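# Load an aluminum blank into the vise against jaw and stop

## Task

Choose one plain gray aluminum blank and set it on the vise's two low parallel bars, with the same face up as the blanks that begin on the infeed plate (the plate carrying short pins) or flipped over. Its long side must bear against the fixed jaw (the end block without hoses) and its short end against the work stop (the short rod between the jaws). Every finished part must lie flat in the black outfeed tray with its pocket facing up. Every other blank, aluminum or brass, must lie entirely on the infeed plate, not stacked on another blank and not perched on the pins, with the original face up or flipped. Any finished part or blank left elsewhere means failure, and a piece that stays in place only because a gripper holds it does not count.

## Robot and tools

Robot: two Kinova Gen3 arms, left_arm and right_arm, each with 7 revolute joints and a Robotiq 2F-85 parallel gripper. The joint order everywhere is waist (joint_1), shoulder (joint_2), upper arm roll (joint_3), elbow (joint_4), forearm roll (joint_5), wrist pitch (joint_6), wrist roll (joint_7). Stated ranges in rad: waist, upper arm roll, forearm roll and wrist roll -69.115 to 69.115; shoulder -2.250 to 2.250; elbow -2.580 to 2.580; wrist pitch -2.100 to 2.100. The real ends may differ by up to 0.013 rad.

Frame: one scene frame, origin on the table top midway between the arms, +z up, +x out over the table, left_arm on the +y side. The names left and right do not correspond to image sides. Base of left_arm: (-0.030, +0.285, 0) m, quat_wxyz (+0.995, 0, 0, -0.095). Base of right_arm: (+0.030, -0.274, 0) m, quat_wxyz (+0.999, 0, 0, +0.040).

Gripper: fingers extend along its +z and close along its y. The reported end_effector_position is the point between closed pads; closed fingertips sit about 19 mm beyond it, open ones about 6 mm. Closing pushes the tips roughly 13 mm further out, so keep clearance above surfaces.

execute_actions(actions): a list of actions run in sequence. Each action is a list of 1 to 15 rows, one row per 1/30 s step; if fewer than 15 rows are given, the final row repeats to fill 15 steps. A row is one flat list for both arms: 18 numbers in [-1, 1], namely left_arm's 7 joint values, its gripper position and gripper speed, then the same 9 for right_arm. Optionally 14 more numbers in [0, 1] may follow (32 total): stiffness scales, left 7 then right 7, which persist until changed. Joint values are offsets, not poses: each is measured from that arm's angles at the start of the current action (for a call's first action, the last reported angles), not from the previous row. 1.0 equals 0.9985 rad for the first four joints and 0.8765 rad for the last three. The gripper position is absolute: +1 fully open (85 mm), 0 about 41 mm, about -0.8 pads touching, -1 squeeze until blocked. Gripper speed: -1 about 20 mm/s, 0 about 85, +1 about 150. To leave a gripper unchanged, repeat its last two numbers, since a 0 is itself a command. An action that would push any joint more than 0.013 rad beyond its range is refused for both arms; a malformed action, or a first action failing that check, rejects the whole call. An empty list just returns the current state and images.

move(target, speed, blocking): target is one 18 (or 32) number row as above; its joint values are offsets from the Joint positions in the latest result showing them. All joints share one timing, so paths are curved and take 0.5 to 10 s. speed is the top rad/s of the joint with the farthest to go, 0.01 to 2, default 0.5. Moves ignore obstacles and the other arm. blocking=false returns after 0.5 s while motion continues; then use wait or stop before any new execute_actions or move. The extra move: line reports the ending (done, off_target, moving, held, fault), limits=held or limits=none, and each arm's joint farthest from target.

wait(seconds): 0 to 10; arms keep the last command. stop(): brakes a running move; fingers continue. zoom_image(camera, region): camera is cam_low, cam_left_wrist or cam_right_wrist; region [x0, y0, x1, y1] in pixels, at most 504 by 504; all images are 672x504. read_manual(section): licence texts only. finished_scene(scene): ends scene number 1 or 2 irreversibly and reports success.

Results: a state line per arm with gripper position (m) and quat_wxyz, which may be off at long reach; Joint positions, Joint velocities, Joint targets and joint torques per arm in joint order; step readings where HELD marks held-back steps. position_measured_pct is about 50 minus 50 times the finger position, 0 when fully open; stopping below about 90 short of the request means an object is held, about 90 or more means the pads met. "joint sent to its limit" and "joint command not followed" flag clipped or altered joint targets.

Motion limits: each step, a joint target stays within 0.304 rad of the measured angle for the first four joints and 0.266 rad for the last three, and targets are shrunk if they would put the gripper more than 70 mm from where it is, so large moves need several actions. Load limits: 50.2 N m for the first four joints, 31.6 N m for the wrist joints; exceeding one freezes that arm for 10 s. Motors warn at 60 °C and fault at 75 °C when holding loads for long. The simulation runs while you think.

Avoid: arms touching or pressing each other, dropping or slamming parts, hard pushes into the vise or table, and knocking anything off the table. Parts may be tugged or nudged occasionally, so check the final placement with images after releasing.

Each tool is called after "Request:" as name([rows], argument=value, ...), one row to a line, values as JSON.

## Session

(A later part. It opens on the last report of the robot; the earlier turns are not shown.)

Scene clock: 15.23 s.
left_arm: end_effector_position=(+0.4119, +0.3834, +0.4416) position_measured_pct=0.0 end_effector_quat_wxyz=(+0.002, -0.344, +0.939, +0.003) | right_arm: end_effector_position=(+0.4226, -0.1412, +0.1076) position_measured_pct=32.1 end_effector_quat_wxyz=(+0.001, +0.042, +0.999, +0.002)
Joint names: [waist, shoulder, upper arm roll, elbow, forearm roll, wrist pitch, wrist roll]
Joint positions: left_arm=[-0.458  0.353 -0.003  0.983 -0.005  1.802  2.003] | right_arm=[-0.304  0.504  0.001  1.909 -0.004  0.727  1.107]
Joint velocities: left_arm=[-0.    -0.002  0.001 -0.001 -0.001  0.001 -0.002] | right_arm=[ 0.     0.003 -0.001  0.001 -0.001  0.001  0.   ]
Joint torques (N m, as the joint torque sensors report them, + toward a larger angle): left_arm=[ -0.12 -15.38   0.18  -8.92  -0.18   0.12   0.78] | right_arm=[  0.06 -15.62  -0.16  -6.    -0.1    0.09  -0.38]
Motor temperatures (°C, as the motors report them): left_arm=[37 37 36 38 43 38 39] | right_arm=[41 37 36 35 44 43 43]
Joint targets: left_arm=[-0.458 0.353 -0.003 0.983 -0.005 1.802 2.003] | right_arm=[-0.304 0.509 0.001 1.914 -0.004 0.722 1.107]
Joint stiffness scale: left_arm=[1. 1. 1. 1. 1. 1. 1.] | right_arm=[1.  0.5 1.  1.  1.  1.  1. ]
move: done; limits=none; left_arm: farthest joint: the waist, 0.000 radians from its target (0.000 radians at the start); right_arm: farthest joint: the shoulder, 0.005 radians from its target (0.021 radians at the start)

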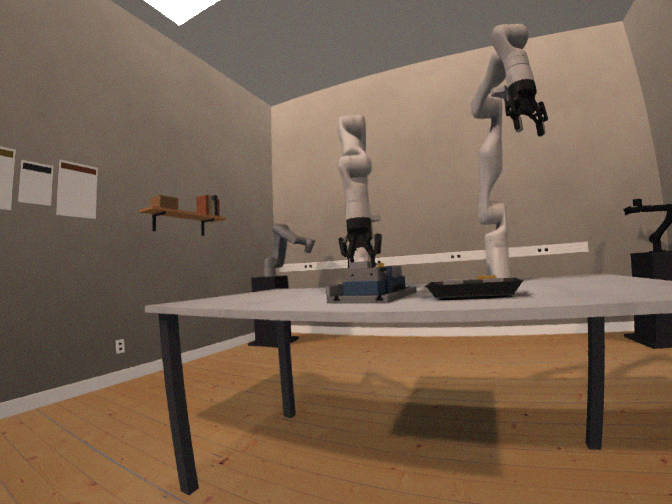

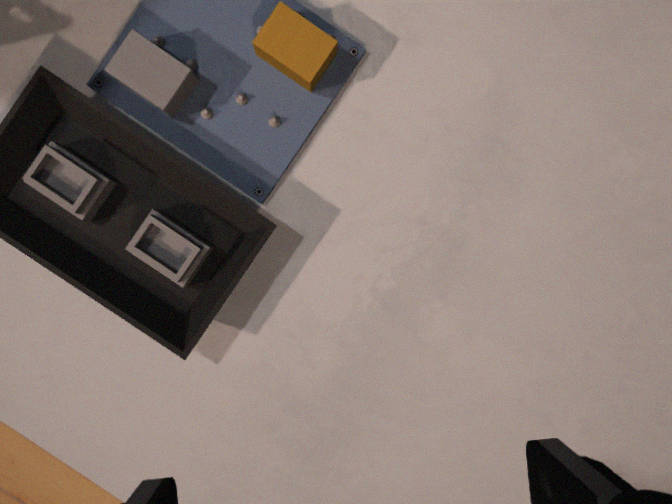

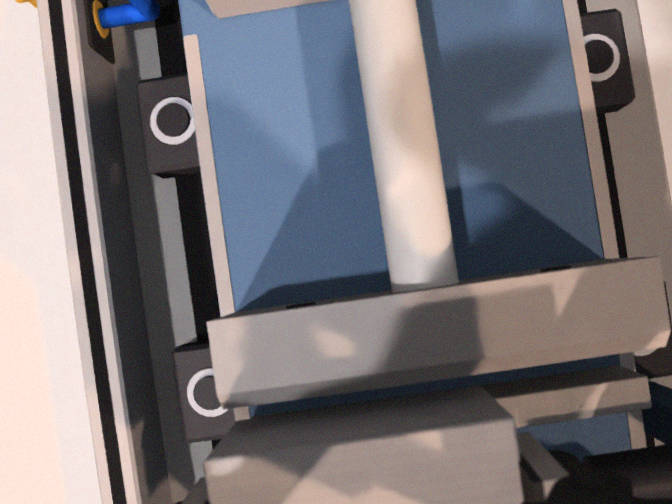

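Request:
move(target=[0,0,0,0,0,0,0,1,0,0,0.016,0,0.011,0,-0.025,0,-1,0], speed=0.03)

Scene clock: 16.27 s.
left_arm: end_effector_position=(+0.4119, +0.3834, +0.4416) position_measured_pct=0.0 end_effector_quat_wxyz=(+0.002, -0.344, +0.939, +0.003) | right_arm: end_effector_position=(+0.4235, -0.1408, +0.1069) position_measured_pct=32.1 end_effector_quat_wxyz=(+0.003, +0.042, +0.999, +0.003)
Joint names: [waist, shoulder, upper arm roll, elbow, forearm roll, wrist pitch, wrist roll]
Joint positions: left_arm=[-0.458  0.353 -0.003  0.983 -0.005  1.802  2.003] | right_arm=[-0.304  0.504  0.001  1.912 -0.004  0.718  1.107]
Joint velocities: left_arm=[ 0.     0.002  0.    -0.     0.    -0.001  0.001] | right_arm=[ 0.001 -0.    -0.     0.001 -0.    -0.001 -0.001]
Joint torques (N m, as the joint torque sensors report them, + toward a larger angle): left_arm=[ -0.2  -15.46   0.18  -8.95  -0.29   0.09   0.74] | right_arm=[-0.44 -7.18 -1.02 -3.89 -0.34 -2.03 -0.28]
Motor temperatures (°C, as the motors report them): left_arm=[37 37 36 38 43 38 39] | right_arm=[41 38 36 35 44 43 43]
Joint targets: left_arm=[-0.458 0.353 -0.003 0.983 -0.005 1.802 2.003] | right_arm=[-0.304 0.520 0.001 1.920 -0.004 0.705 1.107]
Joint stiffness scale: left_arm=[1. 1. 1. 1. 1. 1. 1.] | right_arm=[1.  0.5 1.  1.  1.  1.  1. ]
move: off_target (right_arm); limits=none; left_arm: farthest joint: the waist, 0.000 radians from its target (0.000 radians at the start); right_arm: farthest joint: the shoulder, 0.016 radians from its target (0.016 radians at the start)

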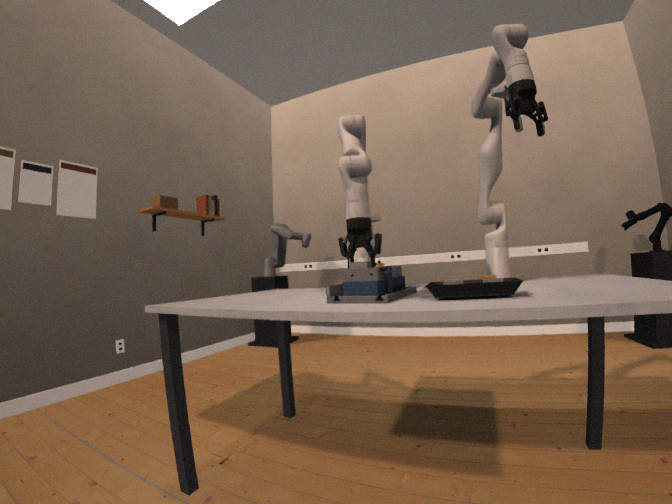

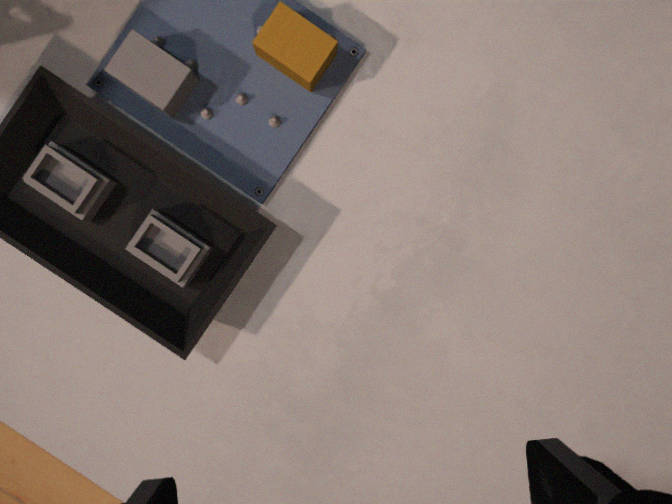

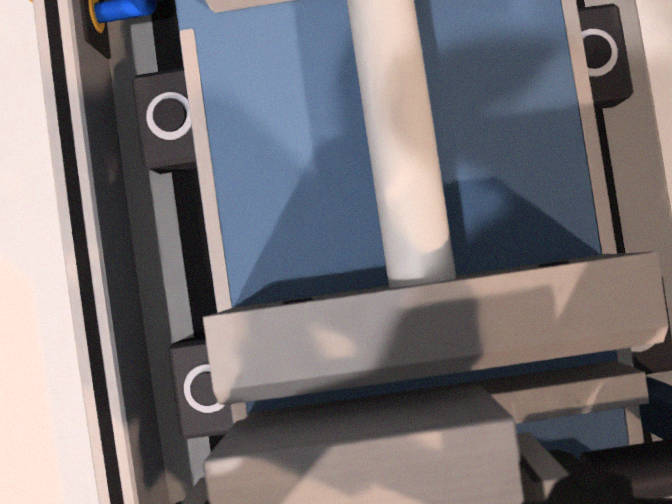

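Request:
move(target=[0,0,0,0,0,0,0,1,0,0,0,0,0,0,0.006,0,0.5,0, 1,1,1,1,1,1,1,1,1,1,1,1,1,1])

Request:
move(target=[0,0,0,0,0,0,0,1,0,0,-0.021,0,-0.016,0,0.045,0,0.5,0], speed=0.1)

Request:
zoom_image(camera="cam_low", region=[300,200,440,305])

Scene clock: 17.13 s.
left_arm: end_effector_position=(+0.4119, +0.3834, +0.4416) position_measured_pct=0.0 end_effector_quat_wxyz=(+0.002, -0.344, +0.939, +0.003) | right_arm: end_effector_position=(+0.4234, -0.1409, +0.1072) position_measured_pct=25.0 end_effector_quat_wxyz=(+0.003, +0.042, +0.999, +0.003)
Joint names: [waist, shoulder, upper arm roll, elbow, forearm roll, wrist pitch, wrist roll]
Joint positions: left_arm=[-0.458  0.353 -0.003  0.983 -0.005  1.802  2.003] | right_arm=[-0.304  0.503  0.001  1.912 -0.004  0.719  1.107]
Joint velocities: left_arm=[-0.     0.001  0.    -0.001 -0.001 -0.    -0.001] | right_arm=[-0.001  0.    -0.     0.001  0.    -0.001 -0.   ]
Joint torques (N m, as the joint torque sensors report them, + toward a larger angle): left_arm=[ -0.26 -15.32   0.16  -9.15  -0.34   0.18   0.58] | right_arm=[ -0.19 -14.86  -0.08  -5.5   -0.12  -0.06  -0.37]
Motor temperatures (°C, as the motors report them): left_arm=[37 37 36 38 43 38 39] | right_arm=[41 38 36 35 44 43 43]
Joint targets: left_arm=[-0.458 0.353 -0.003 0.983 -0.005 1.802 2.003] | right_arm=[-0.304 0.504 0.001 1.912 -0.004 0.723 1.107]
Joint stiffness scale: left_arm=[1. 1. 1. 1. 1. 1. 1.] | right_arm=[1. 1. 1. 1. 1. 1. 1.]
move: done; limits=none; left_arm: farthest joint: the waist, 0.000 radians from its target (0.000 radians at the start); right_arm: farthest joint: the wrist pitch, 0.005 radians from its target (0.006 radians at the start)

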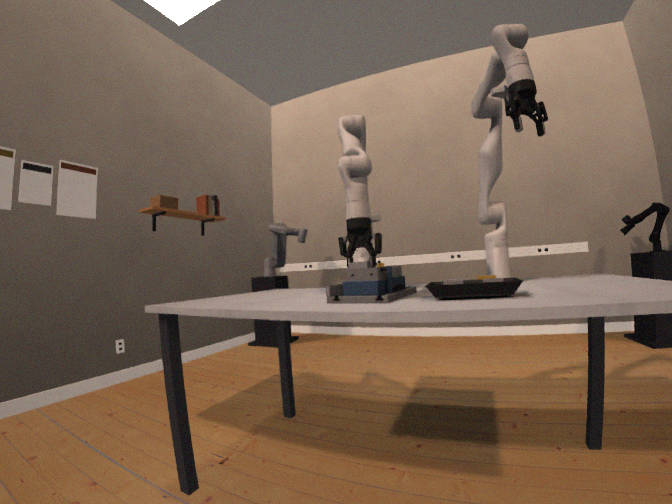

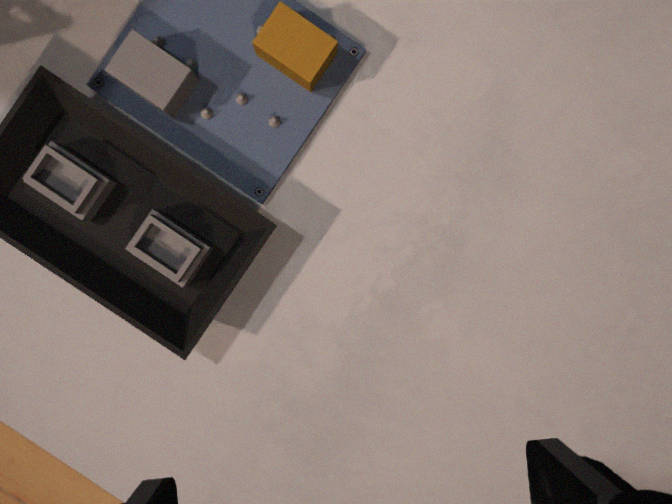

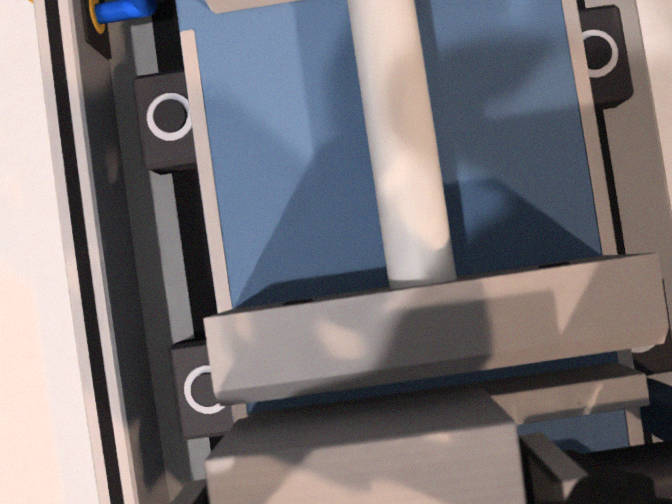

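Scene clock: 17.93 s.
left_arm: end_effector_position=(+0.4119, +0.3834, +0.4416) position_measured_pct=0.0 end_effector_quat_wxyz=(+0.002, -0.344, +0.939, +0.003) | right_arm: end_effector_position=(+0.4218, -0.1415, +0.1171) position_measured_pct=25.0 end_effector_quat_wxyz=(+0.001, +0.042, +0.999, +0.002)
Joint names: [waist, shoulder, upper arm roll, elbow, forearm roll, wrist pitch, wrist roll]
Joint positions: left_arm=[-0.458  0.353 -0.003  0.983 -0.005  1.802  2.003] | right_arm=[-0.304  0.485  0.001  1.901 -0.004  0.754  1.107]
Joint velocities: left_arm=[ 0.     0.002 -0.    -0.002 -0.     0.     0.   ] | right_arm=[-0.    -0.003  0.001  0.001  0.     0.001 -0.   ]
Joint torques (N m, as the joint torque sensors report them, + toward a larger angle): left_arm=[ -0.08 -15.22   0.22  -9.12  -0.27  -0.04   0.66] | right_arm=[ -0.14 -15.    -0.06  -5.76  -0.15   0.1   -0.33]
Motor temperatures (°C, as the motors report them): left_arm=[37 37 36 38 43 38 39] | right_arm=[41 38 36 35 44 43 43]
Joint targets: left_arm=[-0.458 0.353 -0.003 0.983 -0.005 1.802 2.003] | right_arm=[-0.304 0.482 0.001 1.896 -0.004 0.758 1.107]
Joint stiffness scale: left_arm=[1. 1. 1. 1. 1. 1. 1.] | right_arm=[1. 1. 1. 1. 1. 1. 1.]
move: done; limits=none; left_arm: farthest joint: the waist, 0.000 radians from its target (0.000 radians at the start); right_arm: farthest joint: the elbow, 0.005 radians from its target (0.016 radians at the start)

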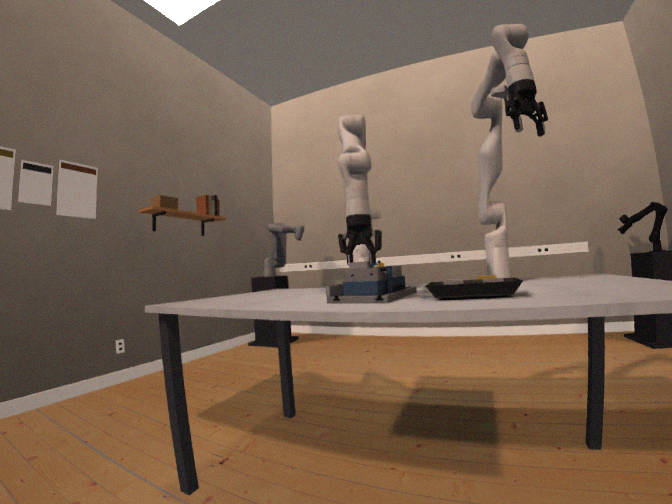

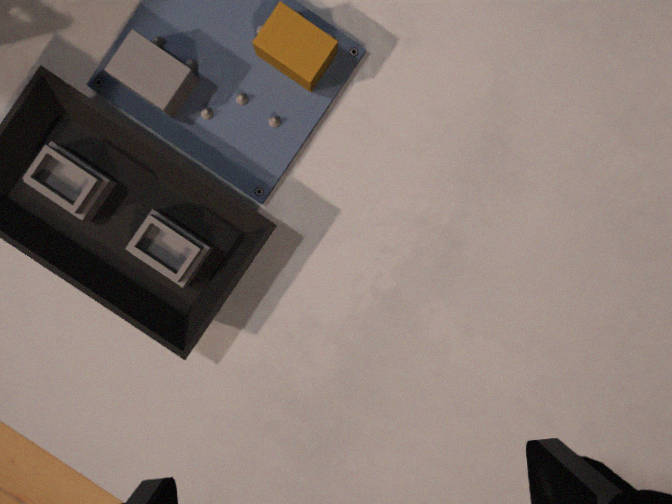

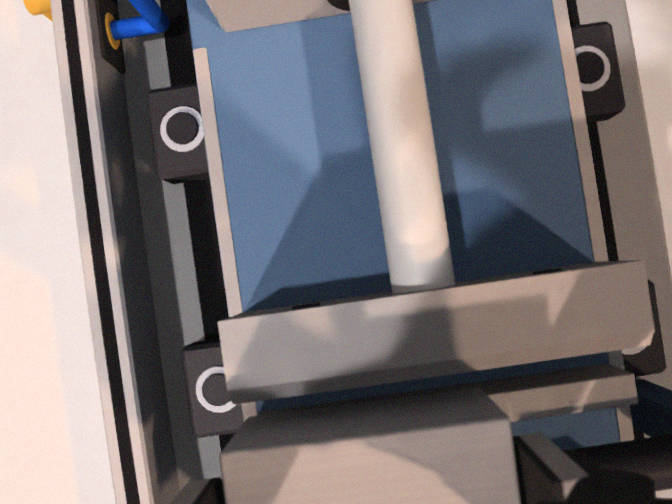

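Region (300, 200, 440, 305) of cam_low's 672x504 image, scaled by 3.600, with more detail than that image has; it fills the top 378 rows of this view, and the rest is white.

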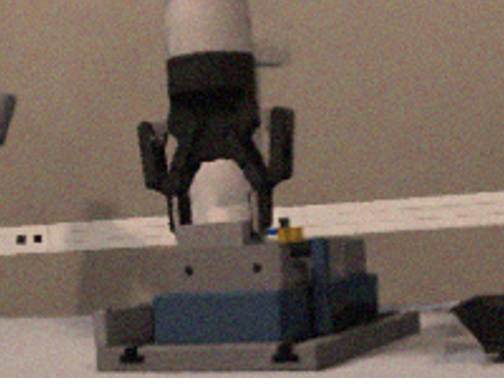

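Request:
move(target=[0,0,0,0,0,0,0,1,0,0,0,0,0,0,0,0,0.31,-0.5])

Request:
move(target=[0,0,0,0,0,0,0,1,0,-0.04,0.028,0,-0.052,0,0.03,-0.05,0.31,-0.5, 1,1,1,1,1,1,1,0.4,1,1,1,1,1,1], speed=0.04)

Scene clock: 18.87 s.
left_arm: end_effector_position=(+0.4119, +0.3834, +0.4416) position_measured_pct=0.0 end_effector_quat_wxyz=(+0.002, -0.344, +0.939, +0.003) | right_arm: end_effector_position=(+0.4219, -0.1414, +0.1175) position_measured_pct=31.0 end_effector_quat_wxyz=(+0.001, +0.042, +0.999, +0.002)
Joint names: [waist, shoulder, upper arm roll, elbow, forearm roll, wrist pitch, wrist roll]
Joint positions: left_arm=[-0.458  0.353 -0.003  0.983 -0.005  1.802  2.003] | right_arm=[-0.304  0.484  0.001  1.901 -0.004  0.754  1.107]
Joint velocities: left_arm=[-0.     0.001 -0.     0.001 -0.001 -0.    -0.002] | right_arm=[-0.     0.    -0.    -0.001  0.001 -0.001 -0.001]
Joint torques (N m, as the joint torque sensors report them, + toward a larger angle): left_arm=[ -0.09 -15.2    0.15  -8.92  -0.19   0.18   0.62] | right_arm=[ -0.43 -12.27  -0.44  -4.87  -0.43  -0.5   -0.31]
Motor temperatures (°C, as the motors report them): left_arm=[37 37 36 38 43 38 39] | right_arm=[41 38 36 35 44 43 43]
Joint targets: left_arm=[-0.458 0.353 -0.003 0.983 -0.005 1.802 2.003] | right_arm=[-0.304 0.485 0.001 1.901 -0.004 0.754 1.107]
Joint stiffness scale: left_arm=[1. 1. 1. 1. 1. 1. 1.] | right_arm=[1. 1. 1. 1. 1. 1. 1.]
move: done; limits=none; left_arm: farthest joint: the waist, 0.000 radians from its target (0.000 radians at the start); right_arm: farthest joint: the shoulder, 0.001 radians from its target (0.001 radians at the start)

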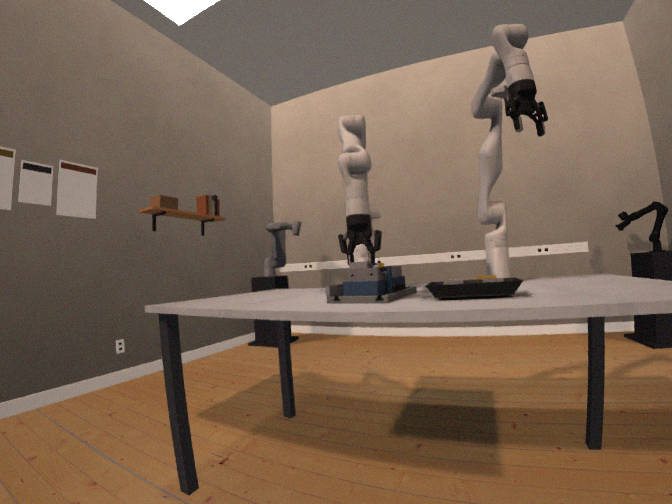

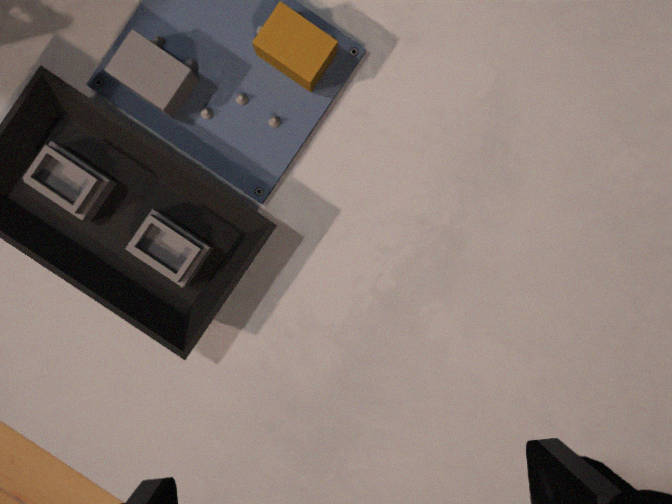

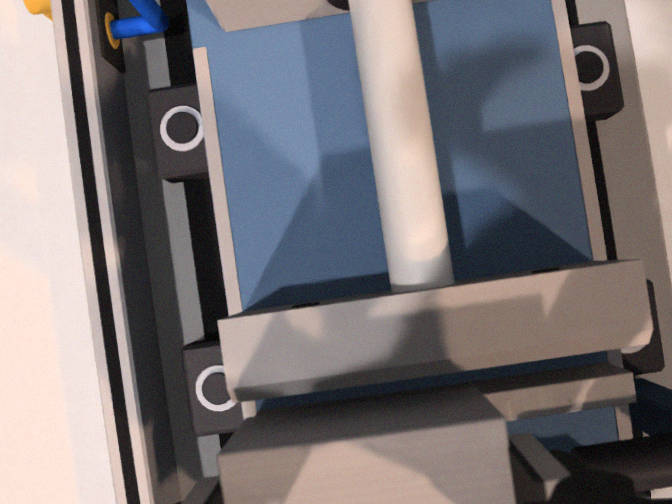

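Scene clock: 20.53 s.
left_arm: end_effector_position=(+0.4119, +0.3834, +0.4416) position_measured_pct=0.0 end_effector_quat_wxyz=(+0.002, -0.344, +0.939, +0.003) | right_arm: end_effector_position=(+0.4239, -0.1257, +0.1180) position_measured_pct=31.0 end_effector_quat_wxyz=(-0.006, +0.042, +0.999, -0.002)
Joint names: [waist, shoulder, upper arm roll, elbow, forearm roll, wrist pitch, wrist roll]
Joint positions: left_arm=[-0.458  0.353 -0.003  0.983 -0.005  1.802  2.003] | right_arm=[-0.337  0.504  0.001  1.86  -0.004  0.791  1.074]
Joint velocities: left_arm=[ 0.     0.     0.    -0.004 -0.001  0.001 -0.   ] | right_arm=[-0.004  0.001 -0.    -0.003  0.    -0.    -0.001]
Joint torques (N m, as the joint torque sensors report them, + toward a larger angle): left_arm=[ -0.01 -15.45   0.3   -8.86  -0.38   0.09   0.72] | right_arm=[ -0.4  -11.4   -0.65  -8.85  -0.35  -3.54  -0.62]
Motor temperatures (°C, as the motors report them): left_arm=[37 37 36 38 43 38 39] | right_arm=[41 38 36 35 44 43 43]
Joint targets: left_arm=[-0.458 0.353 -0.003 0.983 -0.005 1.802 2.003] | right_arm=[-0.344 0.511 0.001 1.849 -0.004 0.780 1.063]
Joint stiffness scale: left_arm=[1. 1. 1. 1. 1. 1. 1.] | right_arm=[0.4 1.  1.  1.  1.  1.  1. ]
move: off_target (right_arm); limits=none; left_arm: farthest joint: the waist, 0.000 radians from its target (0.000 radians at the start); right_arm: farthest joint: the elbow, 0.011 radians from its target (0.052 radians at the start)

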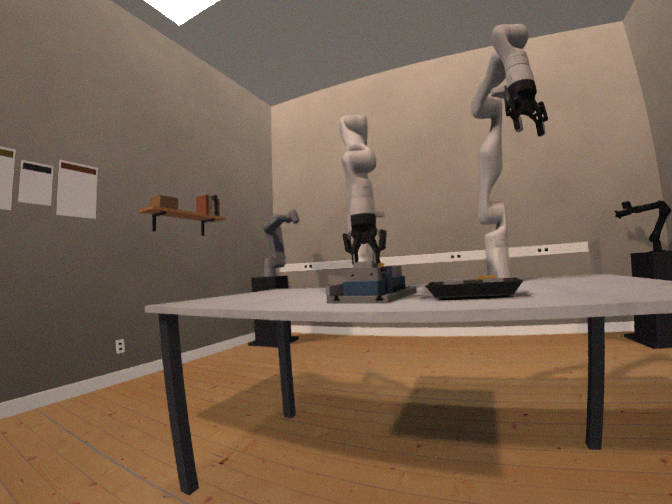

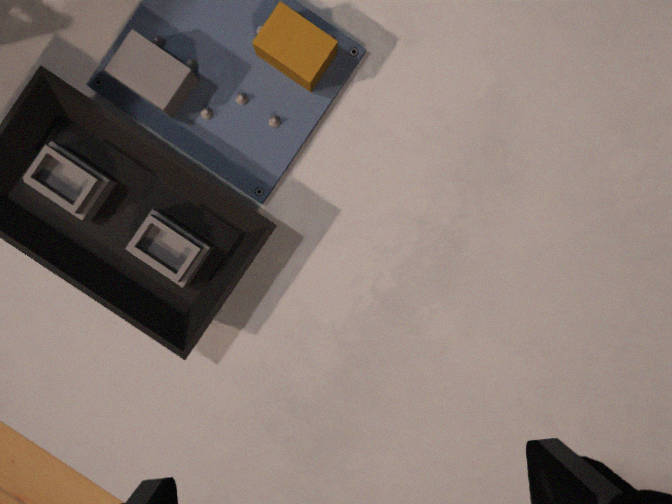

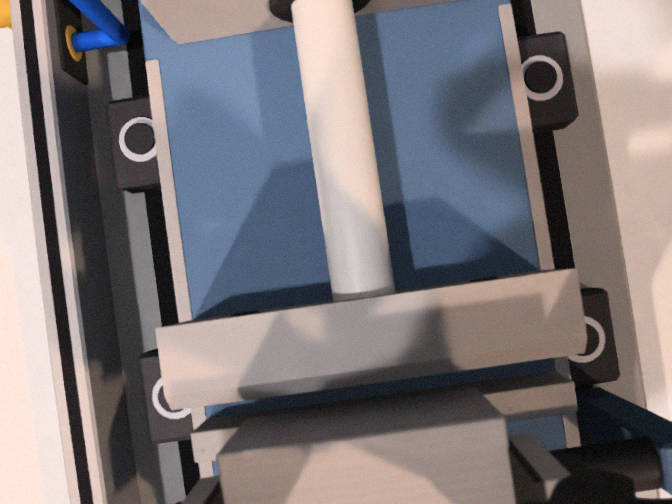

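Against the fixed jaw already. Continue toward the stop, keeping the press.

Request:
move(target=[0,0,0,0,0,0,0,1,0,-0.025,0.007,0,-0.013,0,-0.016,-0.02,0.31,-0.5], speed=0.03)

Scene clock: 21.63 s.
left_arm: end_effector_position=(+0.4119, +0.3834, +0.4416) position_measured_pct=0.0 end_effector_quat_wxyz=(+0.002, -0.344, +0.939, +0.003) | right_arm: end_effector_position=(+0.4242, -0.1207, +0.1180) position_measured_pct=31.0 end_effector_quat_wxyz=(-0.005, +0.040, +0.999, -0.001)
Joint names: [waist, shoulder, upper arm roll, elbow, forearm roll, wrist pitch, wrist roll]
Joint positions: left_arm=[-0.458  0.353 -0.003  0.983 -0.005  1.802  2.003] | right_arm=[-0.349  0.506  0.002  1.857 -0.004  0.789  1.067]
Joint velocities: left_arm=[-0.001  0.001  0.     0.003 -0.002  0.001  0.   ] | right_arm=[-0.002  0.     0.001 -0.    -0.001 -0.001 -0.002]
Joint torques (N m, as the joint torque sensors report them, + toward a larger angle): left_arm=[ -0.31 -15.32   0.31  -8.99  -0.23   0.2    0.64] | right_arm=[ -3.2  -13.16  -2.9   -8.61  -1.46  -2.85  -0.46]
Motor temperatures (°C, as the motors report them): left_arm=[37 37 36 38 43 38 39] | right_arm=[41 38 36 35 44 43 43]
Joint targets: left_arm=[-0.458 0.353 -0.003 0.983 -0.005 1.802 2.003] | right_arm=[-0.362 0.511 0.001 1.847 -0.004 0.777 1.056]
Joint stiffness scale: left_arm=[1. 1. 1. 1. 1. 1. 1.] | right_arm=[0.4 1.  1.  1.  1.  1.  1. ]
move: off_target (right_arm); limits=none; left_arm: farthest joint: the waist, 0.000 radians from its target (0.000 radians at the start); right_arm: farthest joint: the waist, 0.013 radians from its target (0.025 radians at the start)

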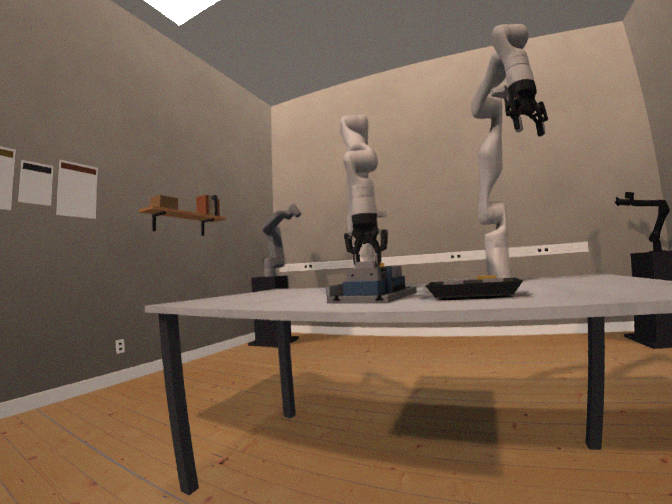

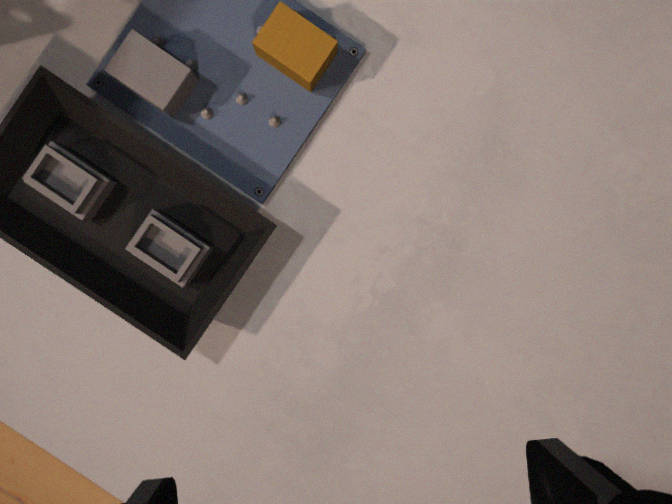

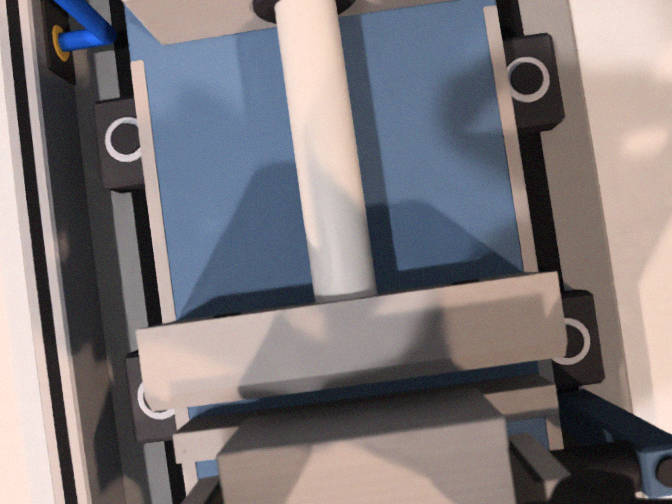

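Request:
execute_actions([
  [[0,0,0,0,0,0,0,1,0,-0.016,0.005,0,-0.01,0,-0.013,0,0.31,-0.5]],
  [[0,0,0,0,0,0,0,1,0,-0.004,0,0,-0.004,0,-0.004,0,0.6,-0.5]],
])

Request:
move(target=[0,0,0,0,0,0,0,1,0,0,-0.04,0,-0.027,0,0.065,0,0.6,0, 1,1,1,1,1,1,1,1,1,1,1,1,1,1], speed=0.15)

Request:
move(target=[0,0,0,0,0,0,0,1,0,0,-0.02,0,-0.4,0,0.48,0,1,0])

Scene clock: 22.73 s.
left_arm: end_effector_position=(+0.4119, +0.3834, +0.4416) position_measured_pct=0.0 end_effector_quat_wxyz=(+0.002, -0.344, +0.939, +0.003) | right_arm: end_effector_position=(+0.4242, -0.1208, +0.1180) position_measured_pct=19.8 end_effector_quat_wxyz=(-0.005, +0.039, +0.999, -0.002)
Joint names: [waist, shoulder, upper arm roll, elbow, forearm roll, wrist pitch, wrist roll]
Joint positions: left_arm=[-0.458  0.353 -0.003  0.983 -0.005  1.802  2.003] | right_arm=[-0.351  0.506  0.005  1.857 -0.004  0.789  1.067]
Joint velocities: left_arm=[-0.     0.     0.    -0.001 -0.001  0.001  0.001] | right_arm=[ 0.     0.     0.001 -0.001 -0.001  0.     0.001]
Joint torques (N m, as the joint torque sensors report them, + toward a larger angle): left_arm=[ -0.18 -15.32   0.16  -9.11  -0.18   0.1    0.71] | right_arm=[  0.01 -15.22  -0.1   -5.59  -0.07   0.12  -0.4 ]
Motor temperatures (°C, as the motors report them): left_arm=[37 37 36 38 43 38 39] | right_arm=[41 38 36 35 44 43 43]
Joint targets: left_arm=[-0.458 0.353 -0.003 0.983 -0.005 1.802 2.003] | right_arm=[-0.355 0.506 0.004 1.853 -0.004 0.786 1.067]
Joint stiffness scale: left_arm=[1. 1. 1. 1. 1. 1. 1.] | right_arm=[0.4 1.  1.  1.  1.  1.  1. ]
Step readings (joint positions; steps 1 to 15: 1st action; 16 to 30: 2nd action):
0: left_arm=[-0.458 0.353 -0.003 0.983 -0.005 1.802 2.003] | right_arm=[-0.349 0.506 0.002 1.857 -0.004 0.789 1.067]
1: left_arm=[-0.458 0.353 -0.003 0.983 -0.005 1.802 2.003] | right_arm=[-0.349 0.506 0.003 1.857 -0.004 0.789 1.067]
2: left_arm=[-0.458 0.353 -0.003 0.983 -0.005 1.802 2.003] | right_arm=[-0.350 0.506 0.003 1.857 -0.004 0.789 1.067]
4: left_arm=[-0.458 0.353 -0.003 0.983 -0.005 1.802 2.003] | right_arm=[-0.350 0.506 0.004 1.857 -0.004 0.789 1.067]
8: left_arm=[-0.458 0.353 -0.003 0.983 -0.005 1.802 2.003] | right_arm=[-0.351 0.506 0.004 1.857 -0.004 0.789 1.067]
15: left_arm=[-0.458 0.353 -0.003 0.983 -0.005 1.802 2.003] | right_arm=[-0.351 0.506 0.004 1.857 -0.004 0.789 1.067]
16: left_arm=[-0.458 0.353 -0.003 0.983 -0.005 1.802 2.003] | right_arm=[-0.351 0.506 0.005 1.857 -0.004 0.789 1.067]
17: left_arm=[-0.458 0.353 -0.003 0.983 -0.005 1.802 2.003] | right_arm=[-0.351 0.506 0.005 1.857 -0.004 0.789 1.067]
19: left_arm=[-0.458 0.353 -0.003 0.983 -0.005 1.802 2.003] | right_arm=[-0.351 0.506 0.005 1.857 -0.004 0.789 1.067]
23: left_arm=[-0.458 0.353 -0.003 0.983 -0.005 1.802 2.003] | right_arm=[-0.351 0.506 0.005 1.857 -0.004 0.789 1.067]
30: Joint positions above

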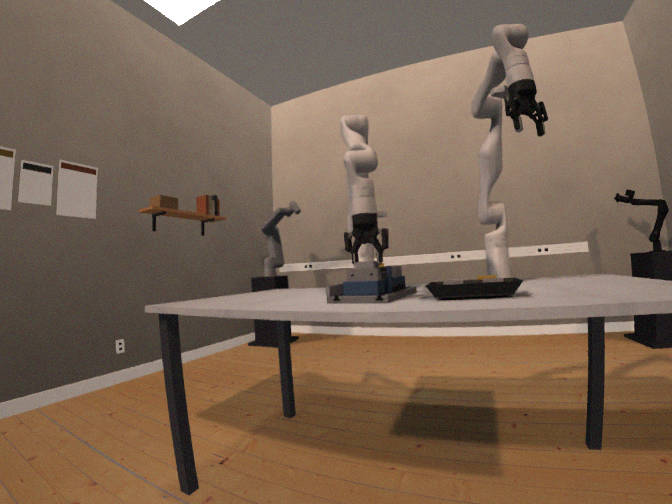

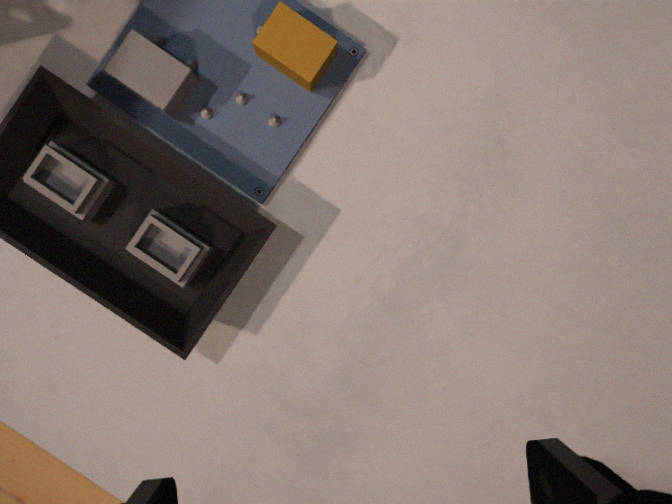

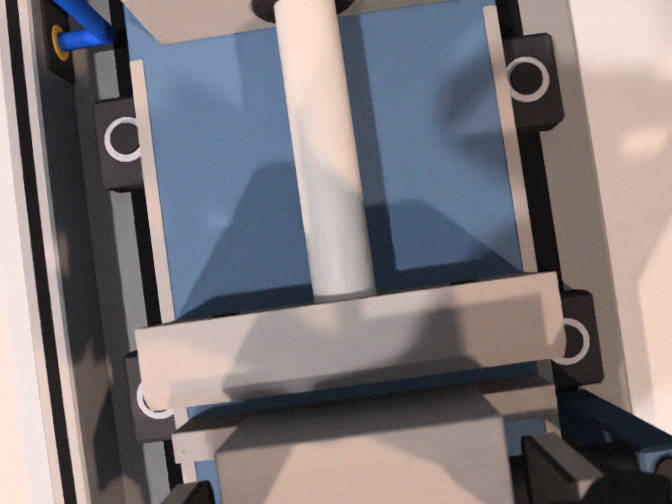

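Scene clock: 23.60 s.
left_arm: end_effector_position=(+0.4119, +0.3834, +0.4416) position_measured_pct=0.0 end_effector_quat_wxyz=(+0.002, -0.344, +0.939, +0.003) | right_arm: end_effector_position=(+0.4252, -0.1203, +0.1388) position_measured_pct=19.8 end_effector_quat_wxyz=(-0.002, +0.039, +0.999, -0.000)
Joint names: [waist, shoulder, upper arm roll, elbow, forearm roll, wrist pitch, wrist roll]
Joint positions: left_arm=[-0.458  0.353 -0.003  0.983 -0.005  1.802  2.003] | right_arm=[-0.351  0.468  0.005  1.834 -0.004  0.842  1.067]
Joint velocities: left_arm=[-0.     0.    -0.    -0.     0.002 -0.    -0.001] | right_arm=[ 0.    -0.003  0.     0.001  0.002  0.001  0.001]
Joint torques (N m, as the joint torque sensors report them, + toward a larger angle): left_arm=[ -0.05 -15.36   0.15  -9.07  -0.2    0.06   0.75] | right_arm=[ -0.04 -14.88  -0.26  -6.08  -0.17   0.12  -0.35]
Motor temperatures (°C, as the motors report them): left_arm=[37 37 36 38 43 38 39] | right_arm=[41 38 36 35 44 43 43]
Joint targets: left_arm=[-0.458 0.353 -0.003 0.983 -0.005 1.802 2.003] | right_arm=[-0.351 0.466 0.005 1.830 -0.004 0.846 1.067]
Joint stiffness scale: left_arm=[1. 1. 1. 1. 1. 1. 1.] | right_arm=[1. 1. 1. 1. 1. 1. 1.]
move: done; limits=none; left_arm: farthest joint: the waist, 0.000 radians from its target (0.000 radians at the start); right_arm: farthest joint: the elbow, 0.004 radians from its target (0.026 radians at the start)

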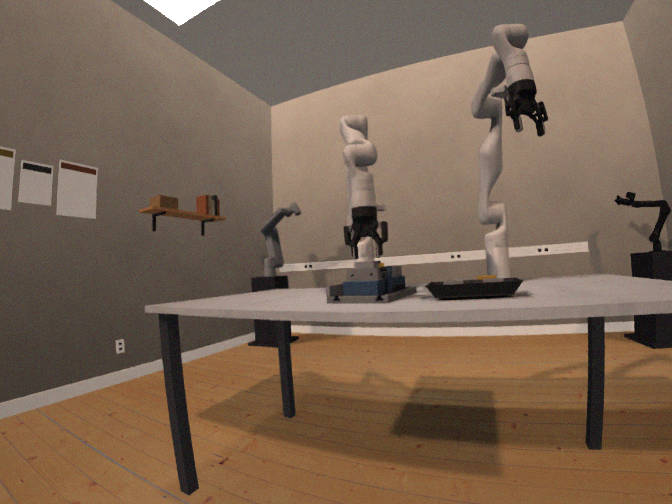

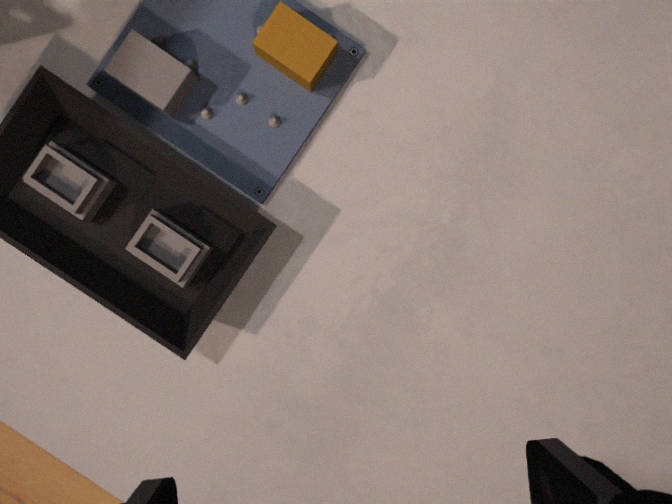

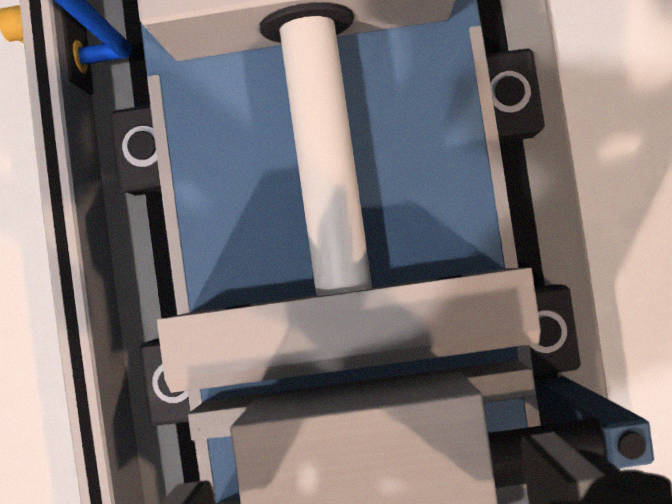

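Scene clock: 24.93 s.
left_arm: end_effector_position=(+0.4119, +0.3834, +0.4416) position_measured_pct=0.0 end_effector_quat_wxyz=(+0.002, -0.344, +0.939, +0.003) | right_arm: end_effector_position=(+0.4765, -0.0963, +0.2535) position_measured_pct=0.0 end_effector_quat_wxyz=(-0.004, +0.039, +0.999, -0.001)
Joint names: [waist, shoulder, upper arm roll, elbow, forearm roll, wrist pitch, wrist roll]
Joint positions: left_arm=[-0.458  0.353 -0.003  0.983 -0.005  1.802  2.003] | right_arm=[-0.351  0.451  0.005  1.44  -0.004  1.258  1.067]
Joint velocities: left_arm=[ 0.001 -0.001 -0.001  0.    -0.    -0.    -0.   ] | right_arm=[ 0.     0.001  0.002 -0.002 -0.     0.001  0.001]
Joint torques (N m, as the joint torque sensors report them, + toward a larger angle): left_arm=[ -0.23 -15.31   0.2   -9.09  -0.29   0.16   0.57] | right_arm=[ -0.22 -16.55  -0.2   -8.02  -0.13   0.08  -0.39]
Motor temperatures (°C, as the motors report them): left_arm=[37 37 36 38 43 38 39] | right_arm=[41 38 36 35 44 43 43]
Joint targets: left_arm=[-0.458 0.353 -0.003 0.983 -0.005 1.802 2.003] | right_arm=[-0.351 0.449 0.005 1.435 -0.004 1.263 1.067]
Joint stiffness scale: left_arm=[1. 1. 1. 1. 1. 1. 1.] | right_arm=[1. 1. 1. 1. 1. 1. 1.]
move: done; limits=none; left_arm: farthest joint: the waist, 0.000 radians from its target (0.000 radians at the start); right_arm: farthest joint: the elbow, 0.005 radians from its target (0.400 radians at the start)

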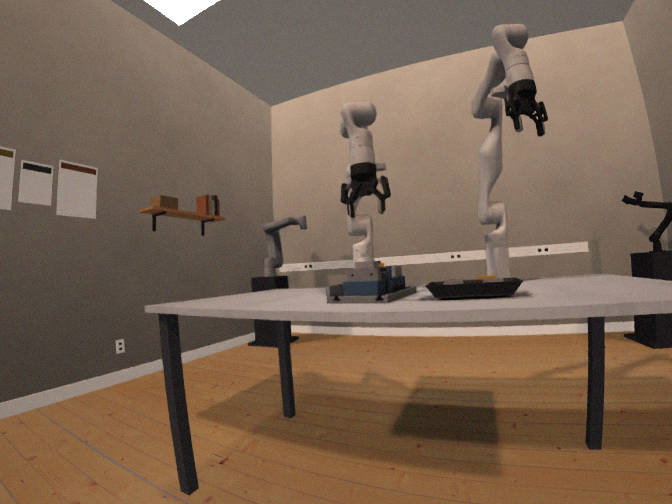

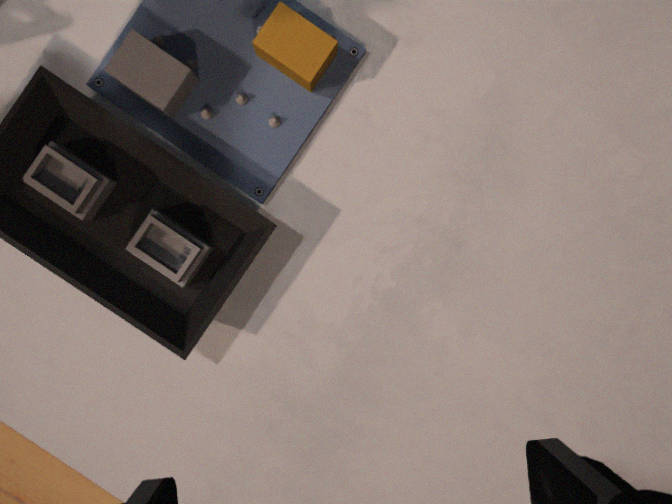

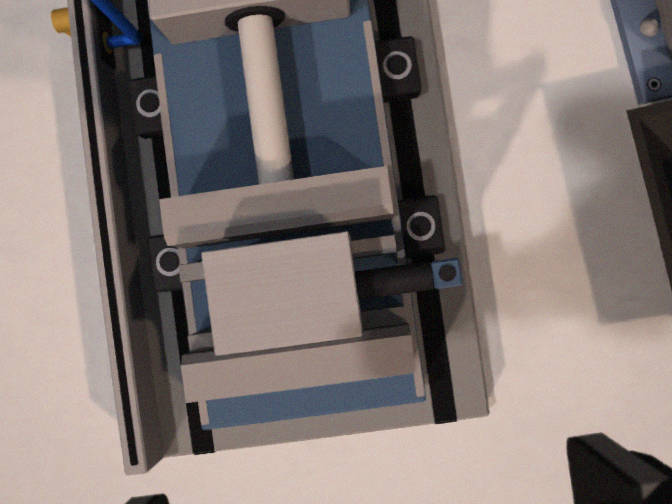

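Request:
finished_scene(scene=1)

The scene is finished: the task was done.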